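# Move deep-well plate into washer carrier across the room

## Task

Take the deep-well plate off the shelved bench by the door and set it in the plate washer's carrier on the shelved bench by the window. It must rest flat on the carrier floor, within the corner stops, with its labelled short edge toward the carrier end marked A1. The plate must never reach the floor, and the robot must not tip over or finish leaning. At the end the gripper must be open and the robot backed away, so the plate stays put without the robot holding it.

## Robot and tools

Robot: an omnidirectional wheeled base with a column about 1.75 m tall. A carriage rides the column (lift_m, 0 to 1 m, absolute height) and holds two identical six-joint arms, left and right, each ending in a two-finger gripper. Arm bases sit roughly 0.57 m + lift_m above the floor; carriage parts hang about 0.15 m lower. Reach from the shoulder is about 0.78 m, but a hand gets only about 0.38 m below its arm base. The hand is about 0.16 m long, 0.1 m wide (0.14 m when open). Parked arm: joints 1-6 = 0, 0.05, 0.05, 1.45, 0, 0; parked, the robot is about 0.95 m wide and 0.7 m long. Cameras: carriage_camera (fixed, forward, tilted about 20 degrees down), left_wrist_camera and right_wrist_camera (looking past the fingertips).

Frames: the base frame has its origin on the floor under the base centre, x forward, y left, z up. left_hand and right_hand report the point between that hand's pads in this frame, plus quat_wxyz (hand z along the fingers, fingers open along hand y; pointing straight up with joints 1, 5, 6 at 0 gives 1,0,0,0). The odometry frame is the base frame at scene start; base_odometry counts wheel turns only, so slip shows as travel. Heading is positive leftward, -3.142 to 3.142.

execute_actions: arguments actions (a list holding one action or none) and cameras (list of carriage_camera, left_wrist_camera, right_wrist_camera or all; omitted/null/all gives every camera, [] gives none). An action may hold base, joints, or both; motions begin together. base takes exactly one relative command from the current measured base position: translate_m (metres, forward +, -2 to 2), strafe_m (metres, left +, -2 to 2) or rotate_rad (radians, counter-clockwise/left +, -6.3 to 6.3). joints is one flat dictionary of absolute targets keyed by joint name, covering both arms and the lift: lift_m; left_joint1_rad..left_joint6_rad, left_gripper_m; the same names with right_. Ranges (tolerance for done): lift_m 0-1 (±0.004); joint1 -2.617 to 3.054 (±0.02), turns arm about vertical, 0 forward, + left; joint2 0 to 3.141 (±0.055), shoulder, 0 upper arm back and level, 1.57 up, 3.14 forward level; joint3 0 to 3.141 (±0.055), elbow, 0 folded, 3.14 straight; joint4 -1.57 to 1.57 (±0.04), wrist pitch, + raises fingertips; joint5 -1.57 to 1.57 (±0.02), wrist yaw, + swings fingertips right (opposite sense to joint1); joint6 -2.094 to 2.094 (±0.02), roll about the finger axis, + clockwise seen from the forearm; gripper_m 0 to 0.093 (±0.004), pad gap in metres. An action runs at most 15 s. Unknown keys or out-of-range values reject the whole call with no motion. Joints or base not named may still be driving to earlier targets. An empty list just returns state and images; the pictures line lists image order.

wait: seconds (0 to 10); commands nothing and returns state and images. zoom_image: camera plus region [x0, y0, x1, y1] in pixels of that camera's latest full image, origin top-left, at most 504 by 504. finished_scene: scene (integer) ends the scene irreversibly and reports success; call it only when the plate sits correctly and the robot is clear. If a result reports a stop, later movement calls in the same reply are skipped.

Result lines: base_status and joint_status describe how the last accepted action ended. done for the base means the wheels turned the commanded amount, even when slipping; tiny moves can fall short yet read done. off_target: at rest away from target, possibly still pushing. contact_stop or time_out: the target is dropped and the motion holds where it stopped. joint command not followed (often with a cause: line) means a self-collision check withheld that arm's targets (the gripper still acts); those joints show not_followed and may be retried with every later action until new passable targets are sent. on_its_own lists what was not commanded; held at gives the held target, not the position. motor_effort gives percent of maximum (bracket = peak), with fixed bias and noise; a falling lift effort while lowering means a hand or load is resting on something; drive_wheels at rest larger than after a free move means the base is pressing on something. A holding gripper normally reads off_target. Motor temperatures lists per-arm joint values in joint_positions order; MOTOR HOT appears from 75 °C, at 90 °C the arm halts 10 s, at 100 °C it goes limp and drops what it holds (OVER-TEMPERATURE FAULT; keys show limit_stop_at_motor_heat, resend targets). Stretched arms and held loads heat motors, including while you are thinking, when the robot keeps its last command. ARM HIT means an arm struck the robot hard.

Cautions: contact stops act late or not at all; arms have none and keep pressing, then spring to target when freed. After a blocked drive, back off about 0.2 m (or turn back), twice if needed. The base can slip under a bench edge until the column hits; reversing into an edge can tip it. Hand readings drift at long reach; a level hand sags 10-17 cm with 1 kg. Grip force is about 45-60 N per pad. Never let the arms hit or press each other hard; when an arm is withheld, move it clear alone first, then the other. Tipping is likely with a high carriage, outstretched arms, a load, pulling, or abrupt stops; only images reveal a lean. Loose objects may get brief outside nudges. Avoid drops, slams and hard pushes; keep motions short in time.

Each tool is called as name(argument=value, ...) on one line, values as JSON.

## Session

execute_actions(actions=[])

Scene clock: 0.00 s.
Motor temperatures (°C, as the motors report them): left_arm=[25 28 27 27 25 25] | right_arm=[25 27 24 25 26 26]
base_odometry: x=+0.000 y=+0.000 heading=+0.000 (m, m, rad; odometry frame)
base_status: not commanded
joint_positions: lift_m=+0.300 left_joint1_rad=-0.002 left_joint2_rad=+0.056 left_joint3_rad=+0.028 left_joint4_rad=+1.425 left_joint5_rad=-0.038 left_joint6_rad=+0.001 left_gripper_m=+0.094 right_joint1_rad=-0.004 right_joint2_rad=+0.063 right_joint3_rad=+0.067 right_joint4_rad=+1.415 right_joint5_rad=+0.024 right_joint6_rad=+0.008 right_gripper_m=+0.095
joint_status: not commanded
motor_effort: lift_m=+19 drive_wheels=-1 (%)
left_hand: x=+0.3211 y=+0.3330 z=+1.3238 quat_wxyz=(+0.996, -0.019, +0.087, +0.001) (m; base frame)
right_hand: x=+0.3141 y=-0.3309 z=+1.3344 quat_wxyz=(+0.997, +0.012, +0.076, +0.001) (m; base frame)
pictures: carriage_camera, left_wrist_camera, right_wrist_camera
Images, in order (width x height): carriage_camera 504x504, left_wrist_camera 504x504, right_wrist_camera 504x504.

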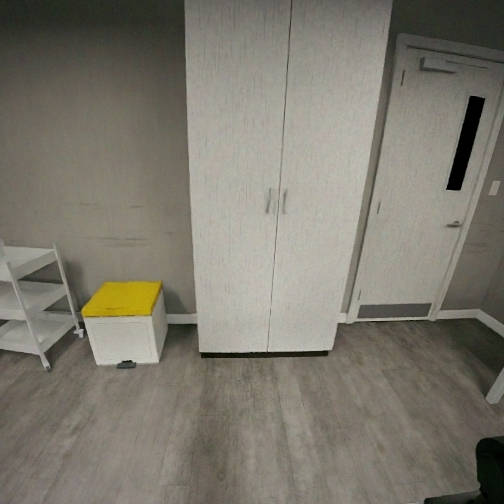

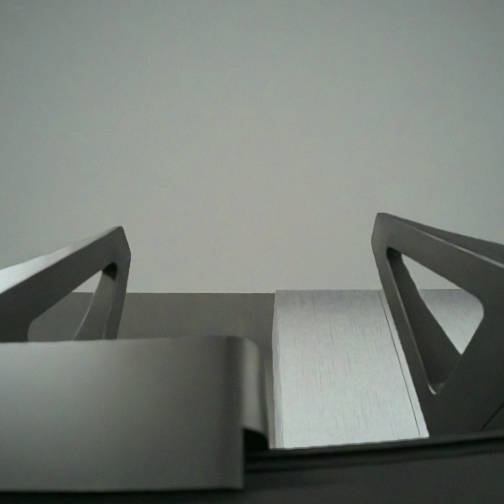

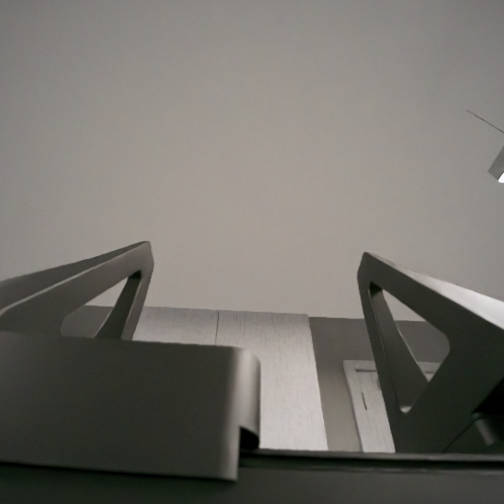

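execute_actions(actions=[{"base":{"rotate_rad":-1.57},"joints":{"lift_m":0.55}}], cameras=["carriage_camera"])

execute_actions(actions=[{"base":{"rotate_rad":-1.57}}], cameras=["carriage_camera"])

Scene clock: 5.73 s.
Motor temperatures (°C, as the motors report them): left_arm=[25 28 27 27 25 25] | right_arm=[25 27 25 25 26 26]
base_odometry: x=+0.000 y=+0.000 heading=-1.570 (m, m, rad; odometry frame)
base_status: done
joint_positions: lift_m=+0.550 left_joint1_rad=-0.002 left_joint2_rad=+0.056 left_joint3_rad=+0.028 left_joint4_rad=+1.424 left_joint5_rad=-0.038 left_joint6_rad=+0.001 left_gripper_m=+0.094 right_joint1_rad=-0.004 right_joint2_rad=+0.063 right_joint3_rad=+0.067 right_joint4_rad=+1.412 right_joint5_rad=+0.024 right_joint6_rad=+0.008 right_gripper_m=+0.095
joint_status: all done
motor_effort: lift_m=+19(22) drive_wheels=+4(11) (%)
left_hand: x=+0.3212 y=+0.3330 z=+1.5737 quat_wxyz=(+0.996, -0.019, +0.087, +0.001) (m; base frame)
right_hand: x=+0.3147 y=-0.3309 z=+1.5842 quat_wxyz=(+0.997, +0.012, +0.077, +0.001) (m; base frame)
pictures: carriage_camera
Images, in order (width x height): carriage_camera 504x504.

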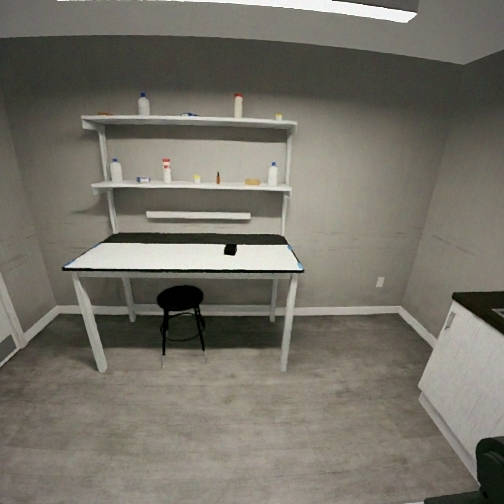

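Scene clock: 8.83 s.
Motor temperatures (°C, as the motors report them): left_arm=[25 28 28 27 25 25] | right_arm=[25 27 25 25 26 26]
base_odometry: x=+0.000 y=+0.000 heading=-3.139 (m, m, rad; odometry frame)
base_status: done
joint_positions: lift_m=+0.550 left_joint1_rad=-0.002 left_joint2_rad=+0.056 left_joint3_rad=+0.028 left_joint4_rad=+1.423 left_joint5_rad=-0.038 left_joint6_rad=+0.001 left_gripper_m=+0.094 right_joint1_rad=-0.004 right_joint2_rad=+0.063 right_joint3_rad=+0.067 right_joint4_rad=+1.412 right_joint5_rad=+0.024 right_joint6_rad=+0.008 right_gripper_m=+0.095
joint_status: not commanded
motor_effort: lift_m=+19(19) drive_wheels=+4(9) (%)
left_hand: x=+0.3213 y=+0.3330 z=+1.5737 quat_wxyz=(+0.996, -0.019, +0.088, +0.001) (m; base frame)
right_hand: x=+0.3147 y=-0.3309 z=+1.5842 quat_wxyz=(+0.997, +0.012, +0.077, +0.001) (m; base frame)
pictures: carriage_camera
Images, in order (width x height): carriage_camera 504x504.

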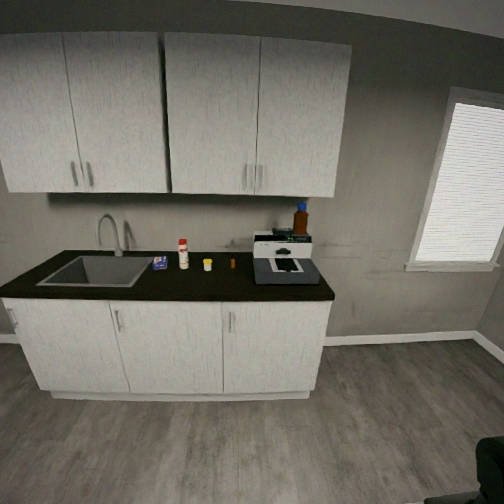

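execute_actions(actions=[{"base":{"rotate_rad":-1.4}}], cameras=["carriage_camera"])

zoom_image(camera="carriage_camera", region=[100,150,400,350])

execute_actions(actions=[{"base":{"rotate_rad":2.97}}], cameras=[])

execute_actions(actions=[{"base":{"translate_m":0.9}}], cameras=["carriage_camera"])

zoom_image(camera="carriage_camera", region=[130,220,330,360])

Scene clock: 19.57 s.
Motor temperatures (°C, as the motors report them): left_arm=[25 29 29 27 25 25] | right_arm=[25 28 26 25 26 26]
base_odometry: x=+0.000 y=+0.000 heading=+1.745 (m, m, rad; odometry frame)
base_status: done
joint_positions: lift_m=+0.550 left_joint1_rad=-0.002 left_joint2_rad=+0.056 left_joint3_rad=+0.028 left_joint4_rad=+1.423 left_joint5_rad=-0.038 left_joint6_rad=+0.001 left_gripper_m=+0.094 right_joint1_rad=-0.004 right_joint2_rad=+0.063 right_joint3_rad=+0.067 right_joint4_rad=+1.412 right_joint5_rad=+0.024 right_joint6_rad=+0.008 right_gripper_m=+0.095
joint_status: not commanded
motor_effort: lift_m=+19(19) drive_wheels=+4(8) (%)
left_hand: x=+0.3214 y=+0.3330 z=+1.5737 quat_wxyz=(+0.996, -0.019, +0.088, +0.001) (m; base frame)
right_hand: x=+0.3147 y=-0.3309 z=+1.5842 quat_wxyz=(+0.997, +0.012, +0.077, +0.001) (m; base frame)
pictures: carriage_camera
Images, in order (width x height): carriage_camera 504x504.

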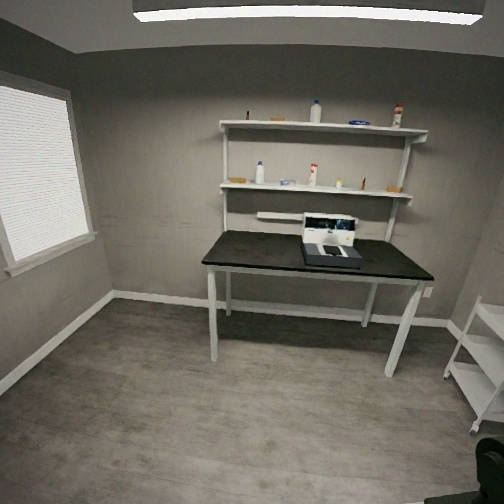

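Region (100, 150, 400, 350) of carriage_camera's 504x504 image, scaled by 1.680, with more detail than that image has.

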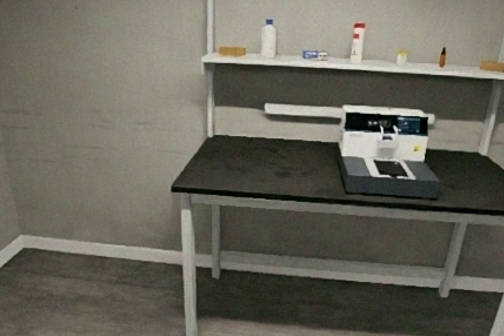

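Scene clock: 23.73 s.
Motor temperatures (°C, as the motors report them): left_arm=[25 29 29 27 25 25] | right_arm=[25 28 27 25 26 26]
base_odometry: x=+0.000 y=+0.000 heading=-1.569 (m, m, rad; odometry frame)
base_status: done
joint_positions: lift_m=+0.550 left_joint1_rad=-0.002 left_joint2_rad=+0.056 left_joint3_rad=+0.028 left_joint4_rad=+1.421 left_joint5_rad=-0.038 left_joint6_rad=+0.001 left_gripper_m=+0.094 right_joint1_rad=-0.004 right_joint2_rad=+0.063 right_joint3_rad=+0.067 right_joint4_rad=+1.410 right_joint5_rad=+0.024 right_joint6_rad=+0.008 right_gripper_m=+0.095
joint_status: not commanded
motor_effort: lift_m=+19(19) drive_wheels=+4(11) (%)
left_hand: x=+0.3219 y=+0.3330 z=+1.5736 quat_wxyz=(+0.996, -0.019, +0.089, +0.001) (m; base frame)
right_hand: x=+0.3152 y=-0.3309 z=+1.5841 quat_wxyz=(+0.997, +0.012, +0.078, +0.001) (m; base frame)
pictures: none
No camera images: the call's "cameras" was empty. Leave "cameras" out to get every camera's image.

Scene clock: 27.90 s.
Motor temperatures (°C, as the motors report them): left_arm=[25 29 30 27 25 25] | right_arm=[25 28 27 25 26 26]
base_odometry: x=+0.003 y=-0.900 heading=-1.568 (m, m, rad; odometry frame)
base_status: done
joint_positions: lift_m=+0.550 left_joint1_rad=-0.002 left_joint2_rad=+0.056 left_joint3_rad=+0.028 left_joint4_rad=+1.421 left_joint5_rad=-0.038 left_joint6_rad=+0.001 left_gripper_m=+0.094 right_joint1_rad=-0.004 right_joint2_rad=+0.063 right_joint3_rad=+0.067 right_joint4_rad=+1.411 right_joint5_rad=+0.024 right_joint6_rad=+0.008 right_gripper_m=+0.095
joint_status: not commanded
motor_effort: lift_m=+19(19) drive_wheels=-5(12) (%)
left_hand: x=+0.3219 y=+0.3330 z=+1.5736 quat_wxyz=(+0.996, -0.019, +0.089, +0.001) (m; base frame)
right_hand: x=+0.3149 y=-0.3309 z=+1.5842 quat_wxyz=(+0.997, +0.012, +0.078, +0.001) (m; base frame)
pictures: carriage_camera
Images, in order (width x height): carriage_camera 504x504.

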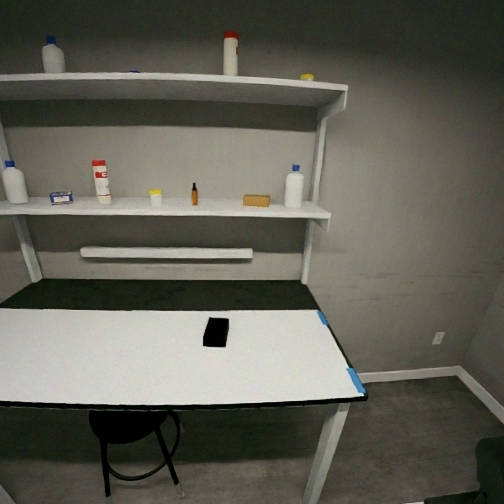

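Region (130, 220, 330, 360) of carriage_camera's 504x504 image, scaled by 2.520, with more detail than that image has; it fills the top 353 rows of this view, and the rest is white.

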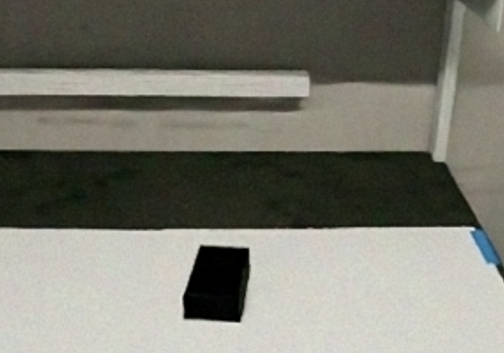

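execute_actions(actions=[{"base":{"strafe_m":-0.19},"joints":{"lift_m":0.7,"left_joint2_rad":1.8,"left_joint3_rad":1.6,"left_joint4_rad":-1.37}}])

Scene clock: 36.63 s.
Motor temperatures (°C, as the motors report them): left_arm=[25 30 30 28 25 25] | right_arm=[25 28 28 25 26 26]
base_odometry: x=-0.187 y=-0.901 heading=-1.568 (m, m, rad; odometry frame)
base_status: done
joint_positions: lift_m=+0.700 left_joint1_rad=-0.002 left_joint2_rad=+1.795 left_joint3_rad=+1.584 left_joint4_rad=-1.360 left_joint5_rad=-0.038 left_joint6_rad=+0.001 left_gripper_m=+0.094 right_joint1_rad=-0.004 right_joint2_rad=+0.063 right_joint3_rad=+0.067 right_joint4_rad=+1.412 right_joint5_rad=+0.024 right_joint6_rad=+0.008 right_gripper_m=+0.095
joint_status: all done
motor_effort: lift_m=+19(21) drive_wheels=-2(7) (%)
left_hand: x=+0.6063 y=+0.3323 z=+1.4326 quat_wxyz=(+0.000, +0.001, +1.000, +0.019) (m; base frame)
right_hand: x=+0.3148 y=-0.3308 z=+1.7343 quat_wxyz=(+0.997, +0.012, +0.077, +0.001) (m; base frame)
pictures: carriage_camera, left_wrist_camera, right_wrist_camera
Images, in order (width x height): carriage_camera 504x504, left_wrist_camera 504x504, right_wrist_camera 504x504.

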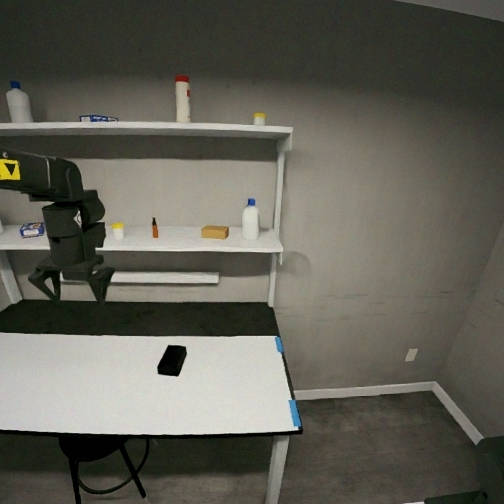

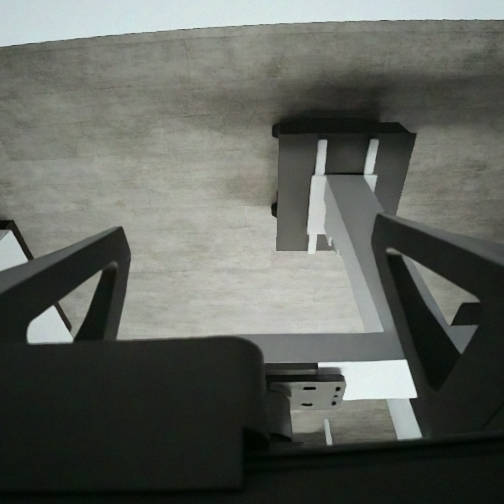

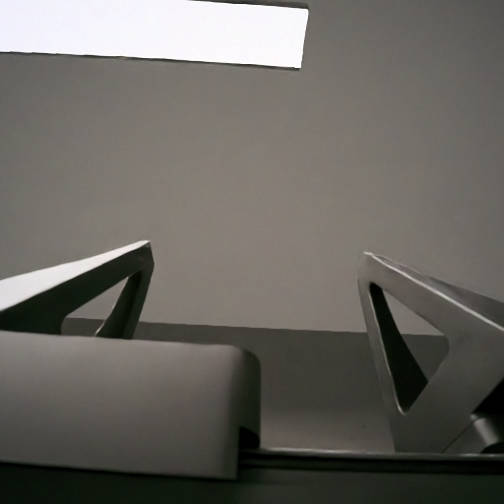

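execute_actions(actions=[{"base":{"translate_m":0.2},"joints":{"left_joint2_rad":2.6,"left_joint3_rad":1.8,"left_joint4_rad":-0.77,"left_joint5_rad":0.04}}], cameras=["carriage_camera","left_wrist_camera"])

Scene clock: 49.97 s.
Motor temperatures (°C, as the motors report them): left_arm=[25 33 32 28 25 25] | right_arm=[25 29 28 25 26 26]
base_odometry: x=-0.187 y=-1.101 heading=-1.569 (m, m, rad; odometry frame)
base_status: done
joint_positions: lift_m=+0.700 left_joint1_rad=-0.002 left_joint2_rad=+2.598 left_joint3_rad=+1.805 left_joint4_rad=-0.776 left_joint5_rad=+0.032 left_joint6_rad=+0.001 left_gripper_m=+0.094 right_joint1_rad=-0.004 right_joint2_rad=+0.063 right_joint3_rad=+0.067 right_joint4_rad=+1.411 right_joint5_rad=+0.024 right_joint6_rad=+0.008 right_gripper_m=+0.095
joint_status: all done
motor_effort: lift_m=+19(19) drive_wheels=+3(10) (%)
left_hand: x=+0.7366 y=+0.3201 z=+1.1719 quat_wxyz=(+0.001, +0.001, +1.000, -0.016) (m; base frame)
right_hand: x=+0.3149 y=-0.3308 z=+1.7342 quat_wxyz=(+0.997, +0.012, +0.078, +0.001) (m; base frame)
pictures: carriage_camera, left_wrist_camera
Images, in order (width x height): carriage_camera 504x504, left_wrist_camera 504x504.

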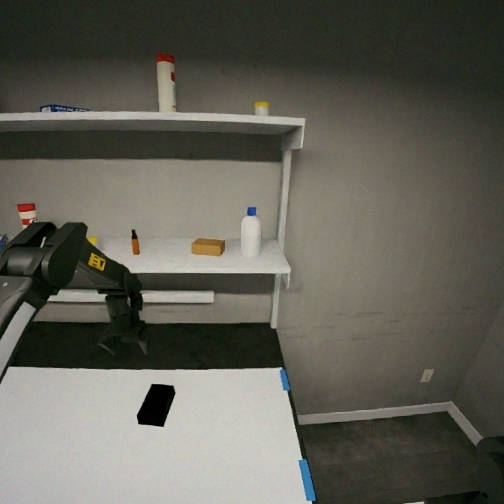

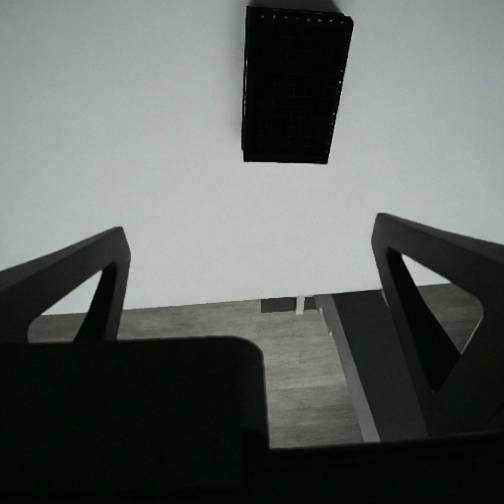

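execute_actions(actions=[{"base":{"strafe_m":-0.025},"joints":{"lift_m":0.56,"left_joint5_rad":0.0}}], cameras=["carriage_camera","left_wrist_camera"])

Scene clock: 54.03 s.
Motor temperatures (°C, as the motors report them): left_arm=[25 36 32 28 25 25] | right_arm=[25 29 28 25 26 26]
base_odometry: x=-0.212 y=-1.101 heading=-1.568 (m, m, rad; odometry frame)
base_status: done
joint_positions: lift_m=+0.560 left_joint1_rad=-0.003 left_joint2_rad=+2.597 left_joint3_rad=+1.805 left_joint4_rad=-0.771 left_joint5_rad=+0.004 left_joint6_rad=+0.001 left_gripper_m=+0.094 right_joint1_rad=-0.004 right_joint2_rad=+0.063 right_joint3_rad=+0.067 right_joint4_rad=+1.412 right_joint5_rad=+0.024 right_joint6_rad=+0.008 right_gripper_m=+0.095
joint_status: all done
motor_effort: lift_m=+19(19) drive_wheels=+3(7) (%)
left_hand: x=+0.7382 y=+0.3244 z=+1.0325 quat_wxyz=(+0.004, +0.002, +1.000, -0.002) (m; base frame)
right_hand: x=+0.3148 y=-0.3308 z=+1.5943 quat_wxyz=(+0.997, +0.012, +0.077, +0.001) (m; base frame)
pictures: carriage_camera, left_wrist_camera
Images, in order (width x height): carriage_camera 504x504, left_wrist_camera 504x504.

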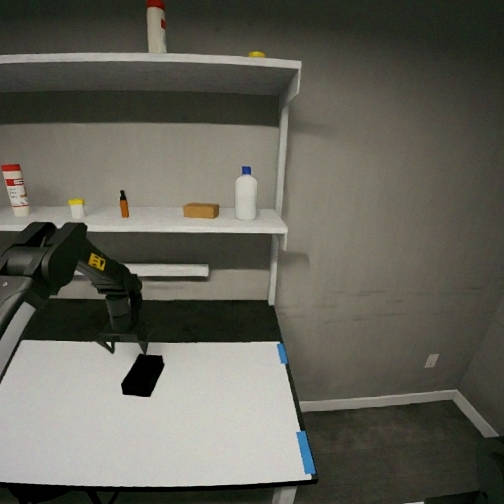

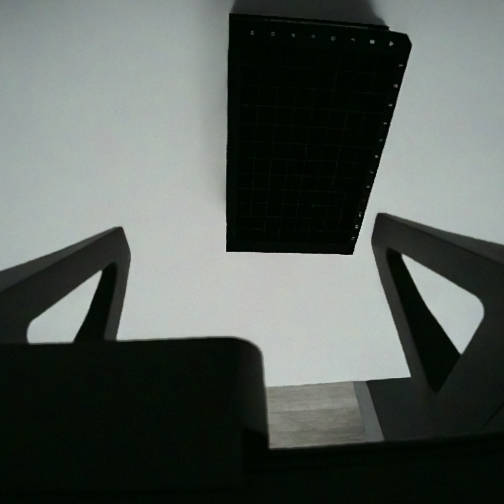

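execute_actions(actions=[{"base":{"strafe_m":-0.03},"joints":{"lift_m":0.51,"left_joint6_rad":0.07}}], cameras=["carriage_camera","left_wrist_camera"])

Scene clock: 62.17 s.
Motor temperatures (°C, as the motors report them): left_arm=[25 41 32 28 25 25] | right_arm=[25 29 29 25 26 26]
base_odometry: x=-0.242 y=-1.102 heading=-1.568 (m, m, rad; odometry frame)
base_status: done
joint_positions: lift_m=+0.510 left_joint1_rad=-0.004 left_joint2_rad=+2.599 left_joint3_rad=+1.805 left_joint4_rad=-0.770 left_joint5_rad=+0.004 left_joint6_rad=+0.062 left_gripper_m=+0.094 right_joint1_rad=-0.004 right_joint2_rad=+0.063 right_joint3_rad=+0.067 right_joint4_rad=+1.412 right_joint5_rad=+0.024 right_joint6_rad=+0.008 right_gripper_m=+0.095
joint_status: all done
motor_effort: lift_m=+19(19) drive_wheels=+2(8) (%)
left_hand: x=+0.7379 y=+0.3240 z=+0.9815 quat_wxyz=(+0.004, +0.033, +0.999, -0.002) (m; base frame)
right_hand: x=+0.3147 y=-0.3308 z=+1.5443 quat_wxyz=(+0.997, +0.012, +0.077, +0.001) (m; base frame)
pictures: carriage_camera, left_wrist_camera
Images, in order (width x height): carriage_camera 504x504, left_wrist_camera 504x504.

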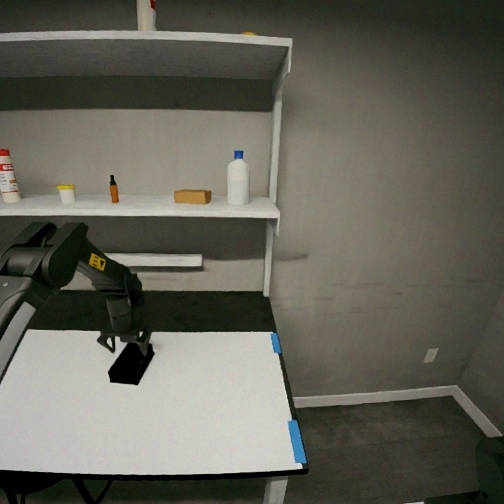

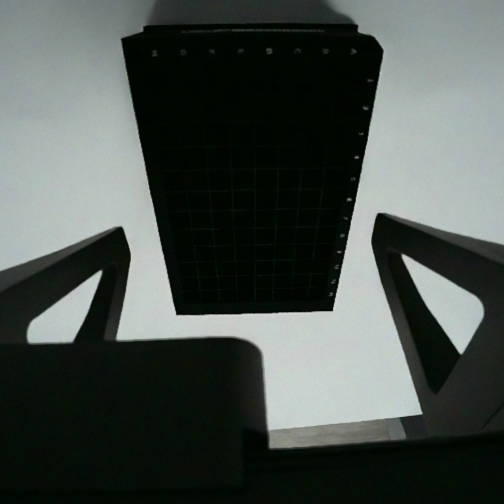

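execute_actions(actions=[{"joints":{"lift_m":0.475}}], cameras=["carriage_camera","left_wrist_camera"])

zoom_image(camera="carriage_camera", region=[70,300,190,400])

Scene clock: 68.30 s.
Motor temperatures (°C, as the motors report them): left_arm=[25 44 32 28 25 25] | right_arm=[25 29 29 25 26 26]
base_odometry: x=-0.242 y=-1.102 heading=-1.568 (m, m, rad; odometry frame)
base_status: not commanded
joint_positions: lift_m=+0.475 left_joint1_rad=-0.004 left_joint2_rad=+2.598 left_joint3_rad=+1.805 left_joint4_rad=-0.769 left_joint5_rad=+0.004 left_joint6_rad=+0.062 left_gripper_m=+0.094 right_joint1_rad=-0.004 right_joint2_rad=+0.063 right_joint3_rad=+0.067 right_joint4_rad=+1.412 right_joint5_rad=+0.024 right_joint6_rad=+0.008 right_gripper_m=+0.095
joint_status: all done
motor_effort: lift_m=+19(15) drive_wheels=+2(2) (%)
left_hand: x=+0.7382 y=+0.3240 z=+0.9468 quat_wxyz=(+0.004, +0.033, +0.999, -0.002) (m; base frame)
right_hand: x=+0.3147 y=-0.3308 z=+1.5093 quat_wxyz=(+0.997, +0.012, +0.077, +0.001) (m; base frame)
pictures: carriage_camera, left_wrist_camera
Images, in order (width x height): carriage_camera 504x504, left_wrist_camera 504x504.

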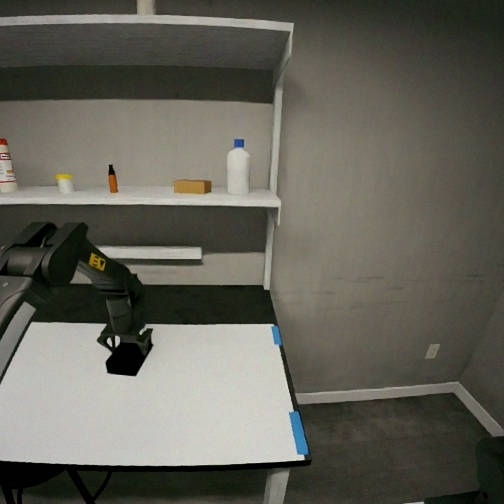

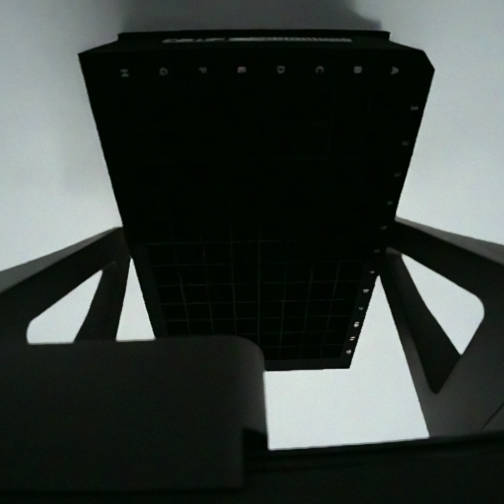

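Region (70, 300, 190, 400) of carriage_camera's 504x504 image, scaled by 4.200, with more detail than that image has.

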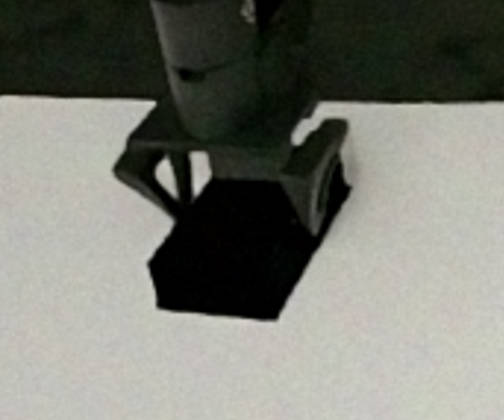

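execute_actions(actions=[{"base":{"strafe_m":-0.004}}], cameras=[])

execute_actions(actions=[{"joints":{"lift_m":0.452}}], cameras=["carriage_camera","left_wrist_camera"])

zoom_image(camera="carriage_camera", region=[70,300,190,400])

Scene clock: 72.73 s.
Motor temperatures (°C, as the motors report them): left_arm=[25 46 32 28 25 25] | right_arm=[25 29 29 25 26 26]
base_odometry: x=-0.246 y=-1.102 heading=-1.567 (m, m, rad; odometry frame)
base_status: done
joint_positions: lift_m=+0.475 left_joint1_rad=-0.003 left_joint2_rad=+2.598 left_joint3_rad=+1.805 left_joint4_rad=-0.769 left_joint5_rad=+0.004 left_joint6_rad=+0.062 left_gripper_m=+0.094 right_joint1_rad=-0.004 right_joint2_rad=+0.063 right_joint3_rad=+0.067 right_joint4_rad=+1.412 right_joint5_rad=+0.024 right_joint6_rad=+0.008 right_gripper_m=+0.095
joint_status: not commanded
motor_effort: lift_m=+19(19) drive_wheels=+2(6) (%)
left_hand: x=+0.7383 y=+0.3245 z=+0.9468 quat_wxyz=(+0.004, +0.033, +0.999, -0.002) (m; base frame)
right_hand: x=+0.3147 y=-0.3308 z=+1.5093 quat_wxyz=(+0.997, +0.012, +0.077, +0.001) (m; base frame)
pictures: none
No camera images: the call's "cameras" was empty. Leave "cameras" out to get every camera's image.

Scene clock: 73.33 s.
Motor temperatures (°C, as the motors report them): left_arm=[25 47 32 28 25 25] | right_arm=[25 29 29 25 26 26]
base_odometry: x=-0.246 y=-1.102 heading=-1.567 (m, m, rad; odometry frame)
base_status: not commanded
joint_positions: lift_m=+0.452 left_joint1_rad=-0.002 left_joint2_rad=+2.593 left_joint3_rad=+1.805 left_joint4_rad=-0.768 left_joint5_rad=+0.004 left_joint6_rad=+0.063 left_gripper_m=+0.094 right_joint1_rad=-0.004 right_joint2_rad=+0.063 right_joint3_rad=+0.067 right_joint4_rad=+1.413 right_joint5_rad=+0.024 right_joint6_rad=+0.008 right_gripper_m=+0.095
joint_status: all done
motor_effort: lift_m=+18(18) drive_wheels=+2(2) (%)
left_hand: x=+0.7397 y=+0.3247 z=+0.9263 quat_wxyz=(+0.007, +0.033, +0.999, -0.002) (m; base frame)
right_hand: x=+0.3146 y=-0.3308 z=+1.4864 quat_wxyz=(+0.997, +0.012, +0.077, +0.001) (m; base frame)
pictures: carriage_camera, left_wrist_camera
Images, in order (width x height): carriage_camera 504x504, left_wrist_camera 504x504.

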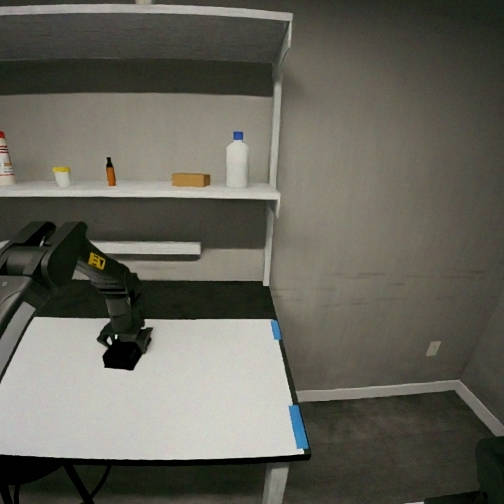

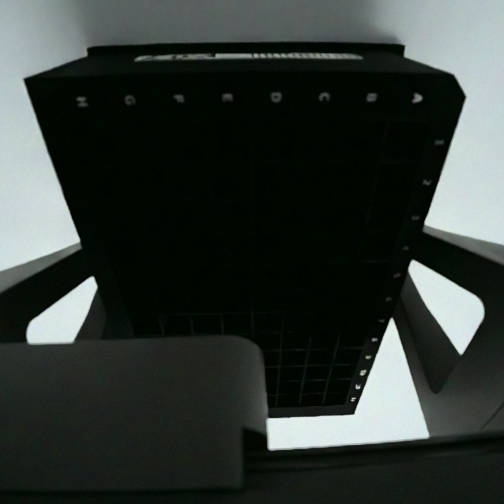

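Region (70, 300, 190, 400) of carriage_camera's 504x504 image, scaled by 4.200, with more detail than that image has.

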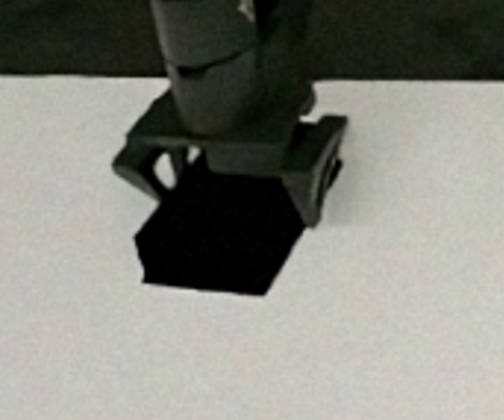

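execute_actions(actions=[{"joints":{"left_gripper_m":0.06,"lift_m":0.456}}], cameras=[])

execute_actions(actions=[{"joints":{"lift_m":0.53}}], cameras=["left_wrist_camera"])

Scene clock: 78.87 s.
Motor temperatures (°C, as the motors report them): left_arm=[25 49 32 28 25 25] | right_arm=[25 29 29 25 26 26]
base_odometry: x=-0.246 y=-1.102 heading=-1.567 (m, m, rad; odometry frame)
base_status: not commanded
joint_positions: lift_m=+0.456 left_joint1_rad=-0.002 left_joint2_rad=+2.593 left_joint3_rad=+1.805 left_joint4_rad=-0.768 left_joint5_rad=+0.004 left_joint6_rad=+0.063 left_gripper_m=+0.083 right_joint1_rad=-0.004 right_joint2_rad=+0.063 right_joint3_rad=+0.067 right_joint4_rad=+1.413 right_joint5_rad=+0.024 right_joint6_rad=+0.008 right_gripper_m=+0.095
joint_status: left_gripper_m off_target (ended at +0.083, target +0.060); the others done
motor_effort: lift_m=+20(24) drive_wheels=+2(2) (%)
left_hand: x=+0.7397 y=+0.3248 z=+0.9301 quat_wxyz=(+0.007, +0.033, +0.999, -0.002) (m; base frame)
right_hand: x=+0.3145 y=-0.3308 z=+1.4902 quat_wxyz=(+0.997, +0.012, +0.077, +0.001) (m; base frame)
pictures: none
No camera images: the call's "cameras" was empty. Leave "cameras" out to get every camera's image.

Scene clock: 79.70 s.
Motor temperatures (°C, as the motors report them): left_arm=[25 49 32 28 25 25] | right_arm=[25 29 29 25 26 26]
base_odometry: x=-0.246 y=-1.102 heading=-1.567 (m, m, rad; odometry frame)
base_status: not commanded
joint_positions: lift_m=+0.530 left_joint1_rad=-0.002 left_joint2_rad=+2.591 left_joint3_rad=+1.805 left_joint4_rad=-0.767 left_joint5_rad=+0.004 left_joint6_rad=+0.063 left_gripper_m=+0.083 right_joint1_rad=-0.004 right_joint2_rad=+0.063 right_joint3_rad=+0.067 right_joint4_rad=+1.413 right_joint5_rad=+0.024 right_joint6_rad=+0.008 right_gripper_m=+0.095
joint_status: all done
motor_effort: lift_m=+19(27) drive_wheels=+2(2) (%)
left_hand: x=+0.7405 y=+0.3248 z=+1.0052 quat_wxyz=(+0.009, +0.033, +0.999, -0.002) (m; base frame)
right_hand: x=+0.3146 y=-0.3308 z=+1.5642 quat_wxyz=(+0.997, +0.012, +0.077, +0.001) (m; base frame)
pictures: left_wrist_camera
Images, in order (width x height): left_wrist_camera 504x504.

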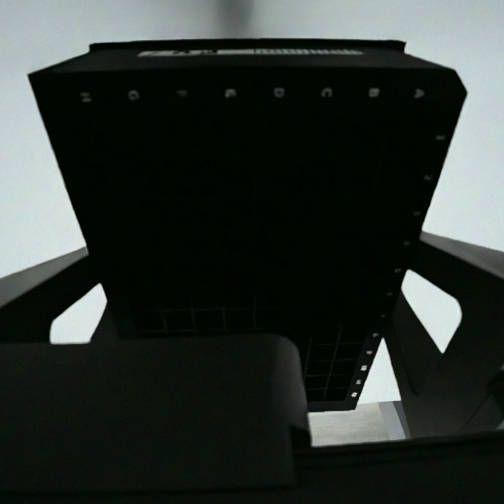

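execute_actions(actions=[{"base":{"translate_m":-1.1},"joints":{"left_joint2_rad":1.8,"left_joint3_rad":1.6,"left_joint4_rad":-1.37,"left_joint6_rad":0,"lift_m":0.68}}], cameras=[])

execute_actions(actions=[{"base":{"rotate_rad":3.138}}], cameras=[])

execute_actions(actions=[{"base":{"strafe_m":-0.7}}], cameras=["carriage_camera"])

execute_actions(actions=[{"base":{"translate_m":0.8}}], cameras=["carriage_camera","left_wrist_camera"])

zoom_image(camera="carriage_camera", region=[90,260,290,420])

Scene clock: 92.50 s.
Motor temperatures (°C, as the motors report them): left_arm=[25 52 32 28 25 25] | right_arm=[25 29 30 25 26 26]
base_odometry: x=-0.249 y=-0.002 heading=-1.568 (m, m, rad; odometry frame)
base_status: done
joint_positions: lift_m=+0.680 left_joint1_rad=-0.002 left_joint2_rad=+1.802 left_joint3_rad=+1.609 left_joint4_rad=-1.361 left_joint5_rad=+0.004 left_joint6_rad=+0.006 left_gripper_m=+0.083 right_joint1_rad=-0.004 right_joint2_rad=+0.063 right_joint3_rad=+0.067 right_joint4_rad=+1.412 right_joint5_rad=+0.024 right_joint6_rad=+0.008 right_gripper_m=+0.095
joint_status: all done
motor_effort: lift_m=+19(22) drive_wheels=-2(7) (%)
left_hand: x=+0.6121 y=+0.3251 z=+1.4169 quat_wxyz=(+0.009, +0.004, +1.000, -0.002) (m; base frame)
right_hand: x=+0.3148 y=-0.3308 z=+1.7143 quat_wxyz=(+0.997, +0.012, +0.077, +0.001) (m; base frame)
pictures: none
No camera images: the call's "cameras" was empty. Leave "cameras" out to get every camera's image.

Scene clock: 96.77 s.
Motor temperatures (°C, as the motors report them): left_arm=[25 52 33 28 25 25] | right_arm=[25 29 30 25 26 26]
base_odometry: x=-0.249 y=-0.002 heading=+1.570 (m, m, rad; odometry frame)
base_status: done
joint_positions: lift_m=+0.680 left_joint1_rad=+0.005 left_joint2_rad=+1.802 left_joint3_rad=+1.609 left_joint4_rad=-1.358 left_joint5_rad=+0.001 left_joint6_rad=+0.006 left_gripper_m=+0.083 right_joint1_rad=-0.004 right_joint2_rad=+0.063 right_joint3_rad=+0.067 right_joint4_rad=+1.409 right_joint5_rad=+0.024 right_joint6_rad=+0.008 right_gripper_m=+0.095
joint_status: not commanded
motor_effort: lift_m=+19(19) drive_wheels=+4(13) (%)
left_hand: x=+0.6127 y=+0.3283 z=+1.4169 quat_wxyz=(+0.010, +0.001, +1.000, +0.000) (m; base frame)
right_hand: x=+0.3154 y=-0.3308 z=+1.7142 quat_wxyz=(+0.997, +0.012, +0.079, +0.001) (m; base frame)
pictures: none
No camera images: the call's "cameras" was empty. Leave "cameras" out to get every camera's image.

Scene clock: 100.50 s.
Motor temperatures (°C, as the motors report them): left_arm=[25 51 33 28 25 25] | right_arm=[25 29 30 25 26 26]
base_odometry: x=+0.451 y=-0.002 heading=+1.571 (m, m, rad; odometry frame)
base_status: done
joint_positions: lift_m=+0.680 left_joint1_rad=-0.002 left_joint2_rad=+1.802 left_joint3_rad=+1.609 left_joint4_rad=-1.358 left_joint5_rad=+0.001 left_joint6_rad=+0.006 left_gripper_m=+0.083 right_joint1_rad=-0.004 right_joint2_rad=+0.063 right_joint3_rad=+0.067 right_joint4_rad=+1.410 right_joint5_rad=+0.024 right_joint6_rad=+0.008 right_gripper_m=+0.095
joint_status: not commanded
motor_effort: lift_m=+19(19) drive_wheels=+4(12) (%)
left_hand: x=+0.6127 y=+0.3259 z=+1.4169 quat_wxyz=(+0.010, +0.004, +1.000, +0.000) (m; base frame)
right_hand: x=+0.3153 y=-0.3308 z=+1.7142 quat_wxyz=(+0.997, +0.012, +0.079, +0.001) (m; base frame)
pictures: carriage_camera
Images, in order (width x height): carriage_camera 504x504.

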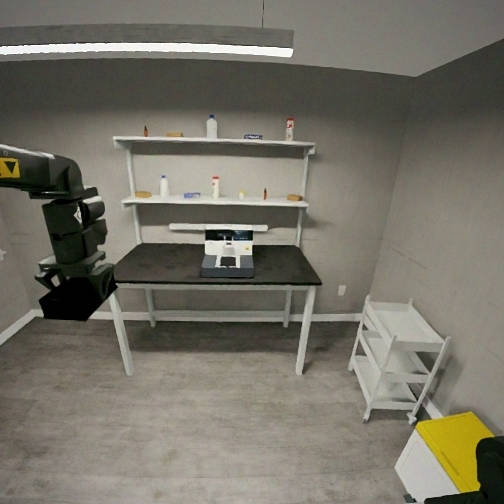

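Scene clock: 104.37 s.
Motor temperatures (°C, as the motors report them): left_arm=[25 51 33 28 25 25] | right_arm=[25 29 30 25 26 26]
base_odometry: x=+0.452 y=+0.798 heading=+1.570 (m, m, rad; odometry frame)
base_status: done
joint_positions: lift_m=+0.680 left_joint1_rad=-0.002 left_joint2_rad=+1.802 left_joint3_rad=+1.609 left_joint4_rad=-1.362 left_joint5_rad=+0.001 left_joint6_rad=+0.006 left_gripper_m=+0.083 right_joint1_rad=-0.004 right_joint2_rad=+0.063 right_joint3_rad=+0.067 right_joint4_rad=+1.411 right_joint5_rad=+0.024 right_joint6_rad=+0.008 right_gripper_m=+0.095
joint_status: not commanded
motor_effort: lift_m=+19(19) drive_wheels=-4(9) (%)
left_hand: x=+0.6118 y=+0.3258 z=+1.4169 quat_wxyz=(+0.008, +0.004, +1.000, +0.000) (m; base frame)
right_hand: x=+0.3150 y=-0.3308 z=+1.7142 quat_wxyz=(+0.997, +0.012, +0.078, +0.001) (m; base frame)
pictures: carriage_camera, left_wrist_camera
Images, in order (width x height): carriage_camera 504x504, left_wrist_camera 504x504.

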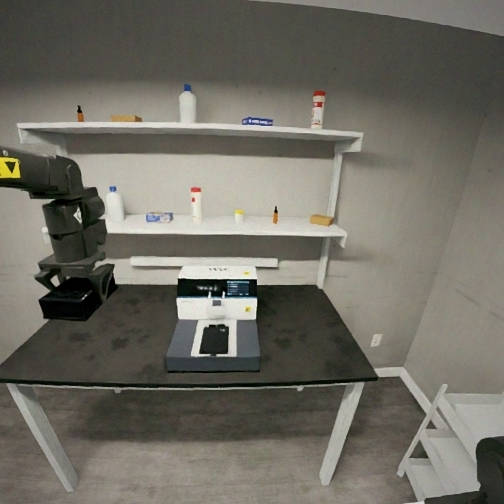

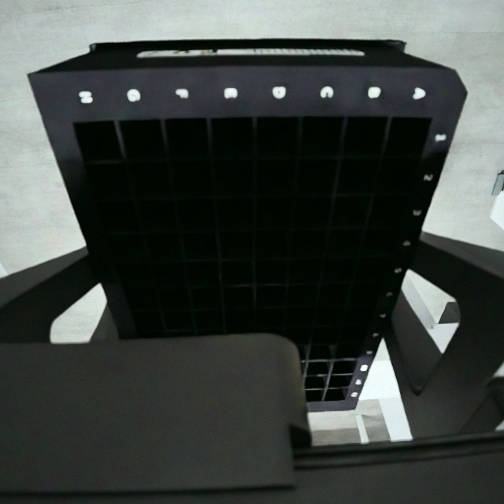

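Region (90, 260, 290, 420) of carriage_camera's 504x504 image, scaled by 2.520, with more detail than that image has; it fills the top 403 rows of this view, and the rest is white.

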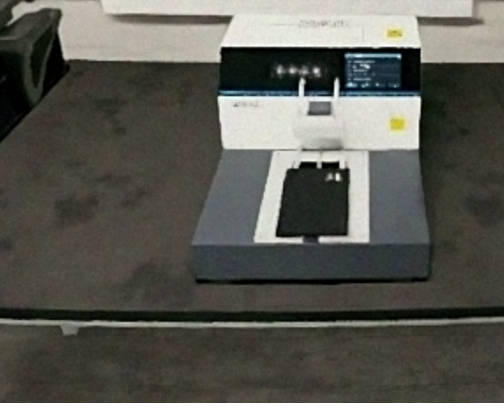

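execute_actions(actions=[{"base":{"strafe_m":-0.18},"joints":{"left_joint2_rad":2.6,"left_joint3_rad":1.8,"left_joint4_rad":-0.77}}], cameras=[])

execute_actions(actions=[{"base":{"translate_m":0.17},"joints":{"lift_m":0.6}}], cameras=["carriage_camera","left_wrist_camera"])

zoom_image(camera="carriage_camera", region=[50,270,250,430])

Scene clock: 113.90 s.
Motor temperatures (°C, as the motors report them): left_arm=[25 51 33 28 25 25] | right_arm=[25 29 30 25 26 26]
base_odometry: x=+0.632 y=+0.799 heading=+1.570 (m, m, rad; odometry frame)
base_status: done
joint_positions: lift_m=+0.680 left_joint1_rad=-0.005 left_joint2_rad=+2.604 left_joint3_rad=+1.803 left_joint4_rad=-0.779 left_joint5_rad=+0.001 left_joint6_rad=+0.006 left_gripper_m=+0.083 right_joint1_rad=-0.004 right_joint2_rad=+0.063 right_joint3_rad=+0.067 right_joint4_rad=+1.412 right_joint5_rad=+0.024 right_joint6_rad=+0.008 right_gripper_m=+0.095
joint_status: all done
motor_effort: lift_m=+19(19) drive_wheels=+1(7) (%)
left_hand: x=+0.7334 y=+0.3243 z=+1.1487 quat_wxyz=(-0.005, +0.005, +1.000, +0.000) (m; base frame)
right_hand: x=+0.3148 y=-0.3308 z=+1.7142 quat_wxyz=(+0.997, +0.012, +0.078, +0.001) (m; base frame)
pictures: none
No camera images: the call's "cameras" was empty. Leave "cameras" out to get every camera's image.

Scene clock: 115.97 s.
Motor temperatures (°C, as the motors report them): left_arm=[25 52 33 28 25 25] | right_arm=[25 29 30 25 26 26]
base_odometry: x=+0.632 y=+0.969 heading=+1.570 (m, m, rad; odometry frame)
base_status: done
joint_positions: lift_m=+0.600 left_joint1_rad=-0.005 left_joint2_rad=+2.602 left_joint3_rad=+1.803 left_joint4_rad=-0.773 left_joint5_rad=+0.001 left_joint6_rad=+0.006 left_gripper_m=+0.083 right_joint1_rad=-0.004 right_joint2_rad=+0.063 right_joint3_rad=+0.067 right_joint4_rad=+1.412 right_joint5_rad=+0.024 right_joint6_rad=+0.008 right_gripper_m=+0.095
joint_status: all done
motor_effort: lift_m=+19(16) drive_wheels=+3(8) (%)
left_hand: x=+0.7355 y=+0.3243 z=+1.0699 quat_wxyz=(-0.001, +0.005, +1.000, +0.000) (m; base frame)
right_hand: x=+0.3147 y=-0.3308 z=+1.6343 quat_wxyz=(+0.997, +0.012, +0.077, +0.001) (m; base frame)
pictures: carriage_camera, left_wrist_camera
Images, in order (width x height): carriage_camera 504x504, left_wrist_camera 504x504.

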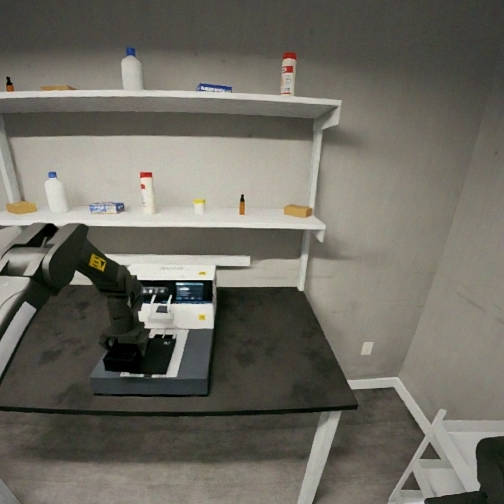

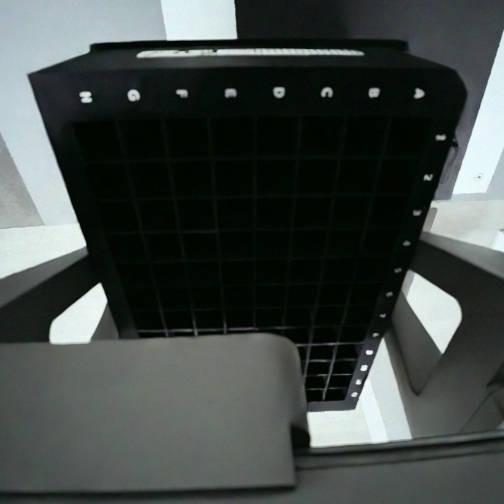

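Region (50, 270, 250, 430) of carriage_camera's 504x504 image, scaled by 2.520, with more detail than that image has; it fills the top 403 rows of this view, and the rest is white.

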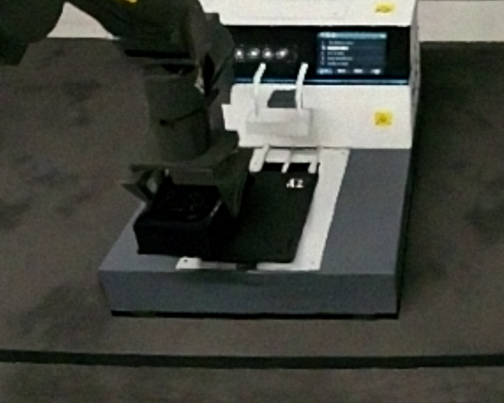

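execute_actions(actions=[{"base":{"strafe_m":-0.045}}], cameras=["left_wrist_camera"])

execute_actions(actions=[{"base":{"translate_m":0.07}}], cameras=["carriage_camera","left_wrist_camera"])

zoom_image(camera="carriage_camera", region=[60,290,210,410])

Scene clock: 122.83 s.
Motor temperatures (°C, as the motors report them): left_arm=[25 55 33 28 25 25] | right_arm=[25 29 30 25 26 26]
base_odometry: x=+0.677 y=+0.969 heading=+1.570 (m, m, rad; odometry frame)
base_status: done
joint_positions: lift_m=+0.600 left_joint1_rad=-0.005 left_joint2_rad=+2.602 left_joint3_rad=+1.803 left_joint4_rad=-0.772 left_joint5_rad=+0.001 left_joint6_rad=+0.006 left_gripper_m=+0.083 right_joint1_rad=-0.004 right_joint2_rad=+0.063 right_joint3_rad=+0.067 right_joint4_rad=+1.413 right_joint5_rad=+0.024 right_joint6_rad=+0.008 right_gripper_m=+0.095
joint_status: not commanded
motor_effort: lift_m=+19(19) drive_wheels=+2(7) (%)
left_hand: x=+0.7357 y=+0.3243 z=+1.0699 quat_wxyz=(+0.000, +0.005, +1.000, +0.000) (m; base frame)
right_hand: x=+0.3146 y=-0.3308 z=+1.6343 quat_wxyz=(+0.997, +0.012, +0.077, +0.001) (m; base frame)
pictures: left_wrist_camera
Images, in order (width x height): left_wrist_camera 504x504.

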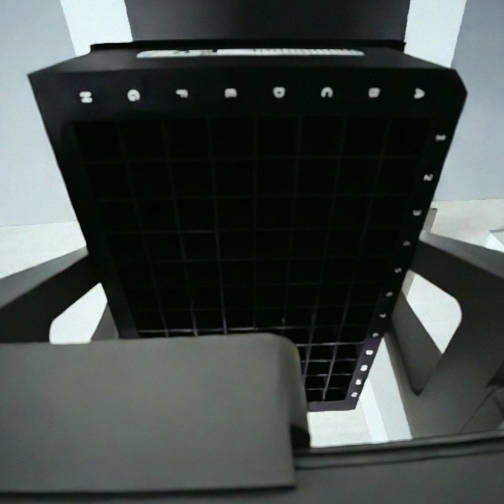

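Scene clock: 124.17 s.
Motor temperatures (°C, as the motors report them): left_arm=[25 56 33 28 25 25] | right_arm=[25 29 30 25 26 26]
base_odometry: x=+0.678 y=+1.039 heading=+1.569 (m, m, rad; odometry frame)
base_status: done
joint_positions: lift_m=+0.600 left_joint1_rad=-0.005 left_joint2_rad=+2.602 left_joint3_rad=+1.803 left_joint4_rad=-0.771 left_joint5_rad=+0.001 left_joint6_rad=+0.006 left_gripper_m=+0.083 right_joint1_rad=-0.004 right_joint2_rad=+0.063 right_joint3_rad=+0.067 right_joint4_rad=+1.412 right_joint5_rad=+0.024 right_joint6_rad=+0.008 right_gripper_m=+0.095
joint_status: not commanded
motor_effort: lift_m=+19(19) drive_wheels=-4(10) (%)
left_hand: x=+0.7359 y=+0.3243 z=+1.0699 quat_wxyz=(+0.000, +0.005, +1.000, +0.000) (m; base frame)
right_hand: x=+0.3148 y=-0.3308 z=+1.6343 quat_wxyz=(+0.997, +0.012, +0.077, +0.001) (m; base frame)
pictures: carriage_camera, left_wrist_camera
Images, in order (width x height): carriage_camera 504x504, left_wrist_camera 504x504.

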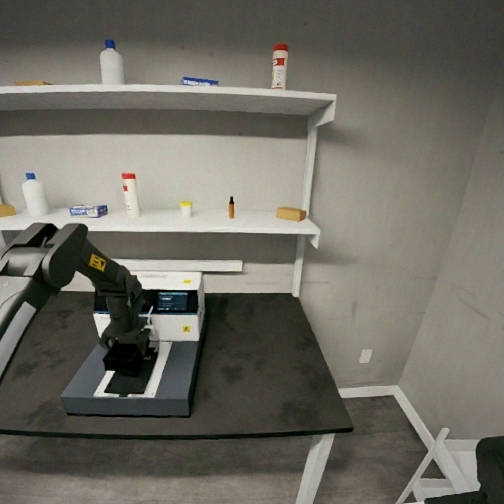

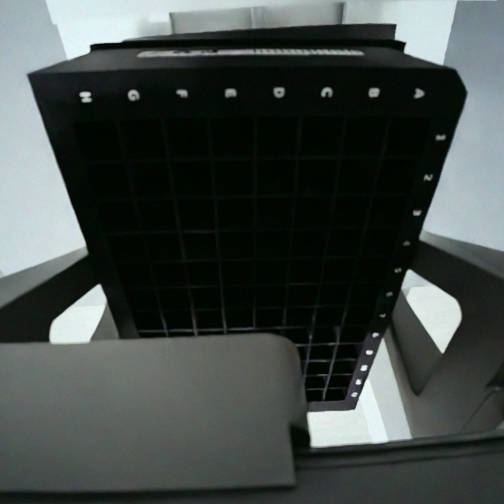

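Region (60, 290, 210, 410) of carriage_camera's 504x504 image, scaled by 3.360, with more detail than that image has; it fills the top 403 rows of this view, and the rest is white.

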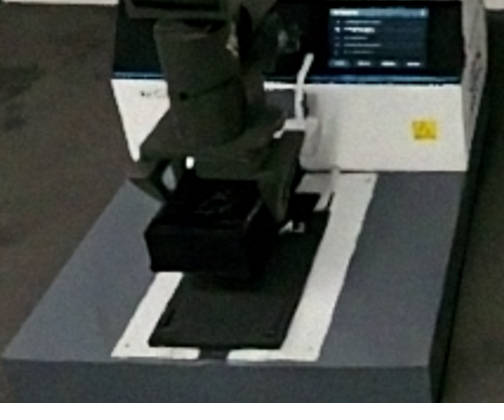

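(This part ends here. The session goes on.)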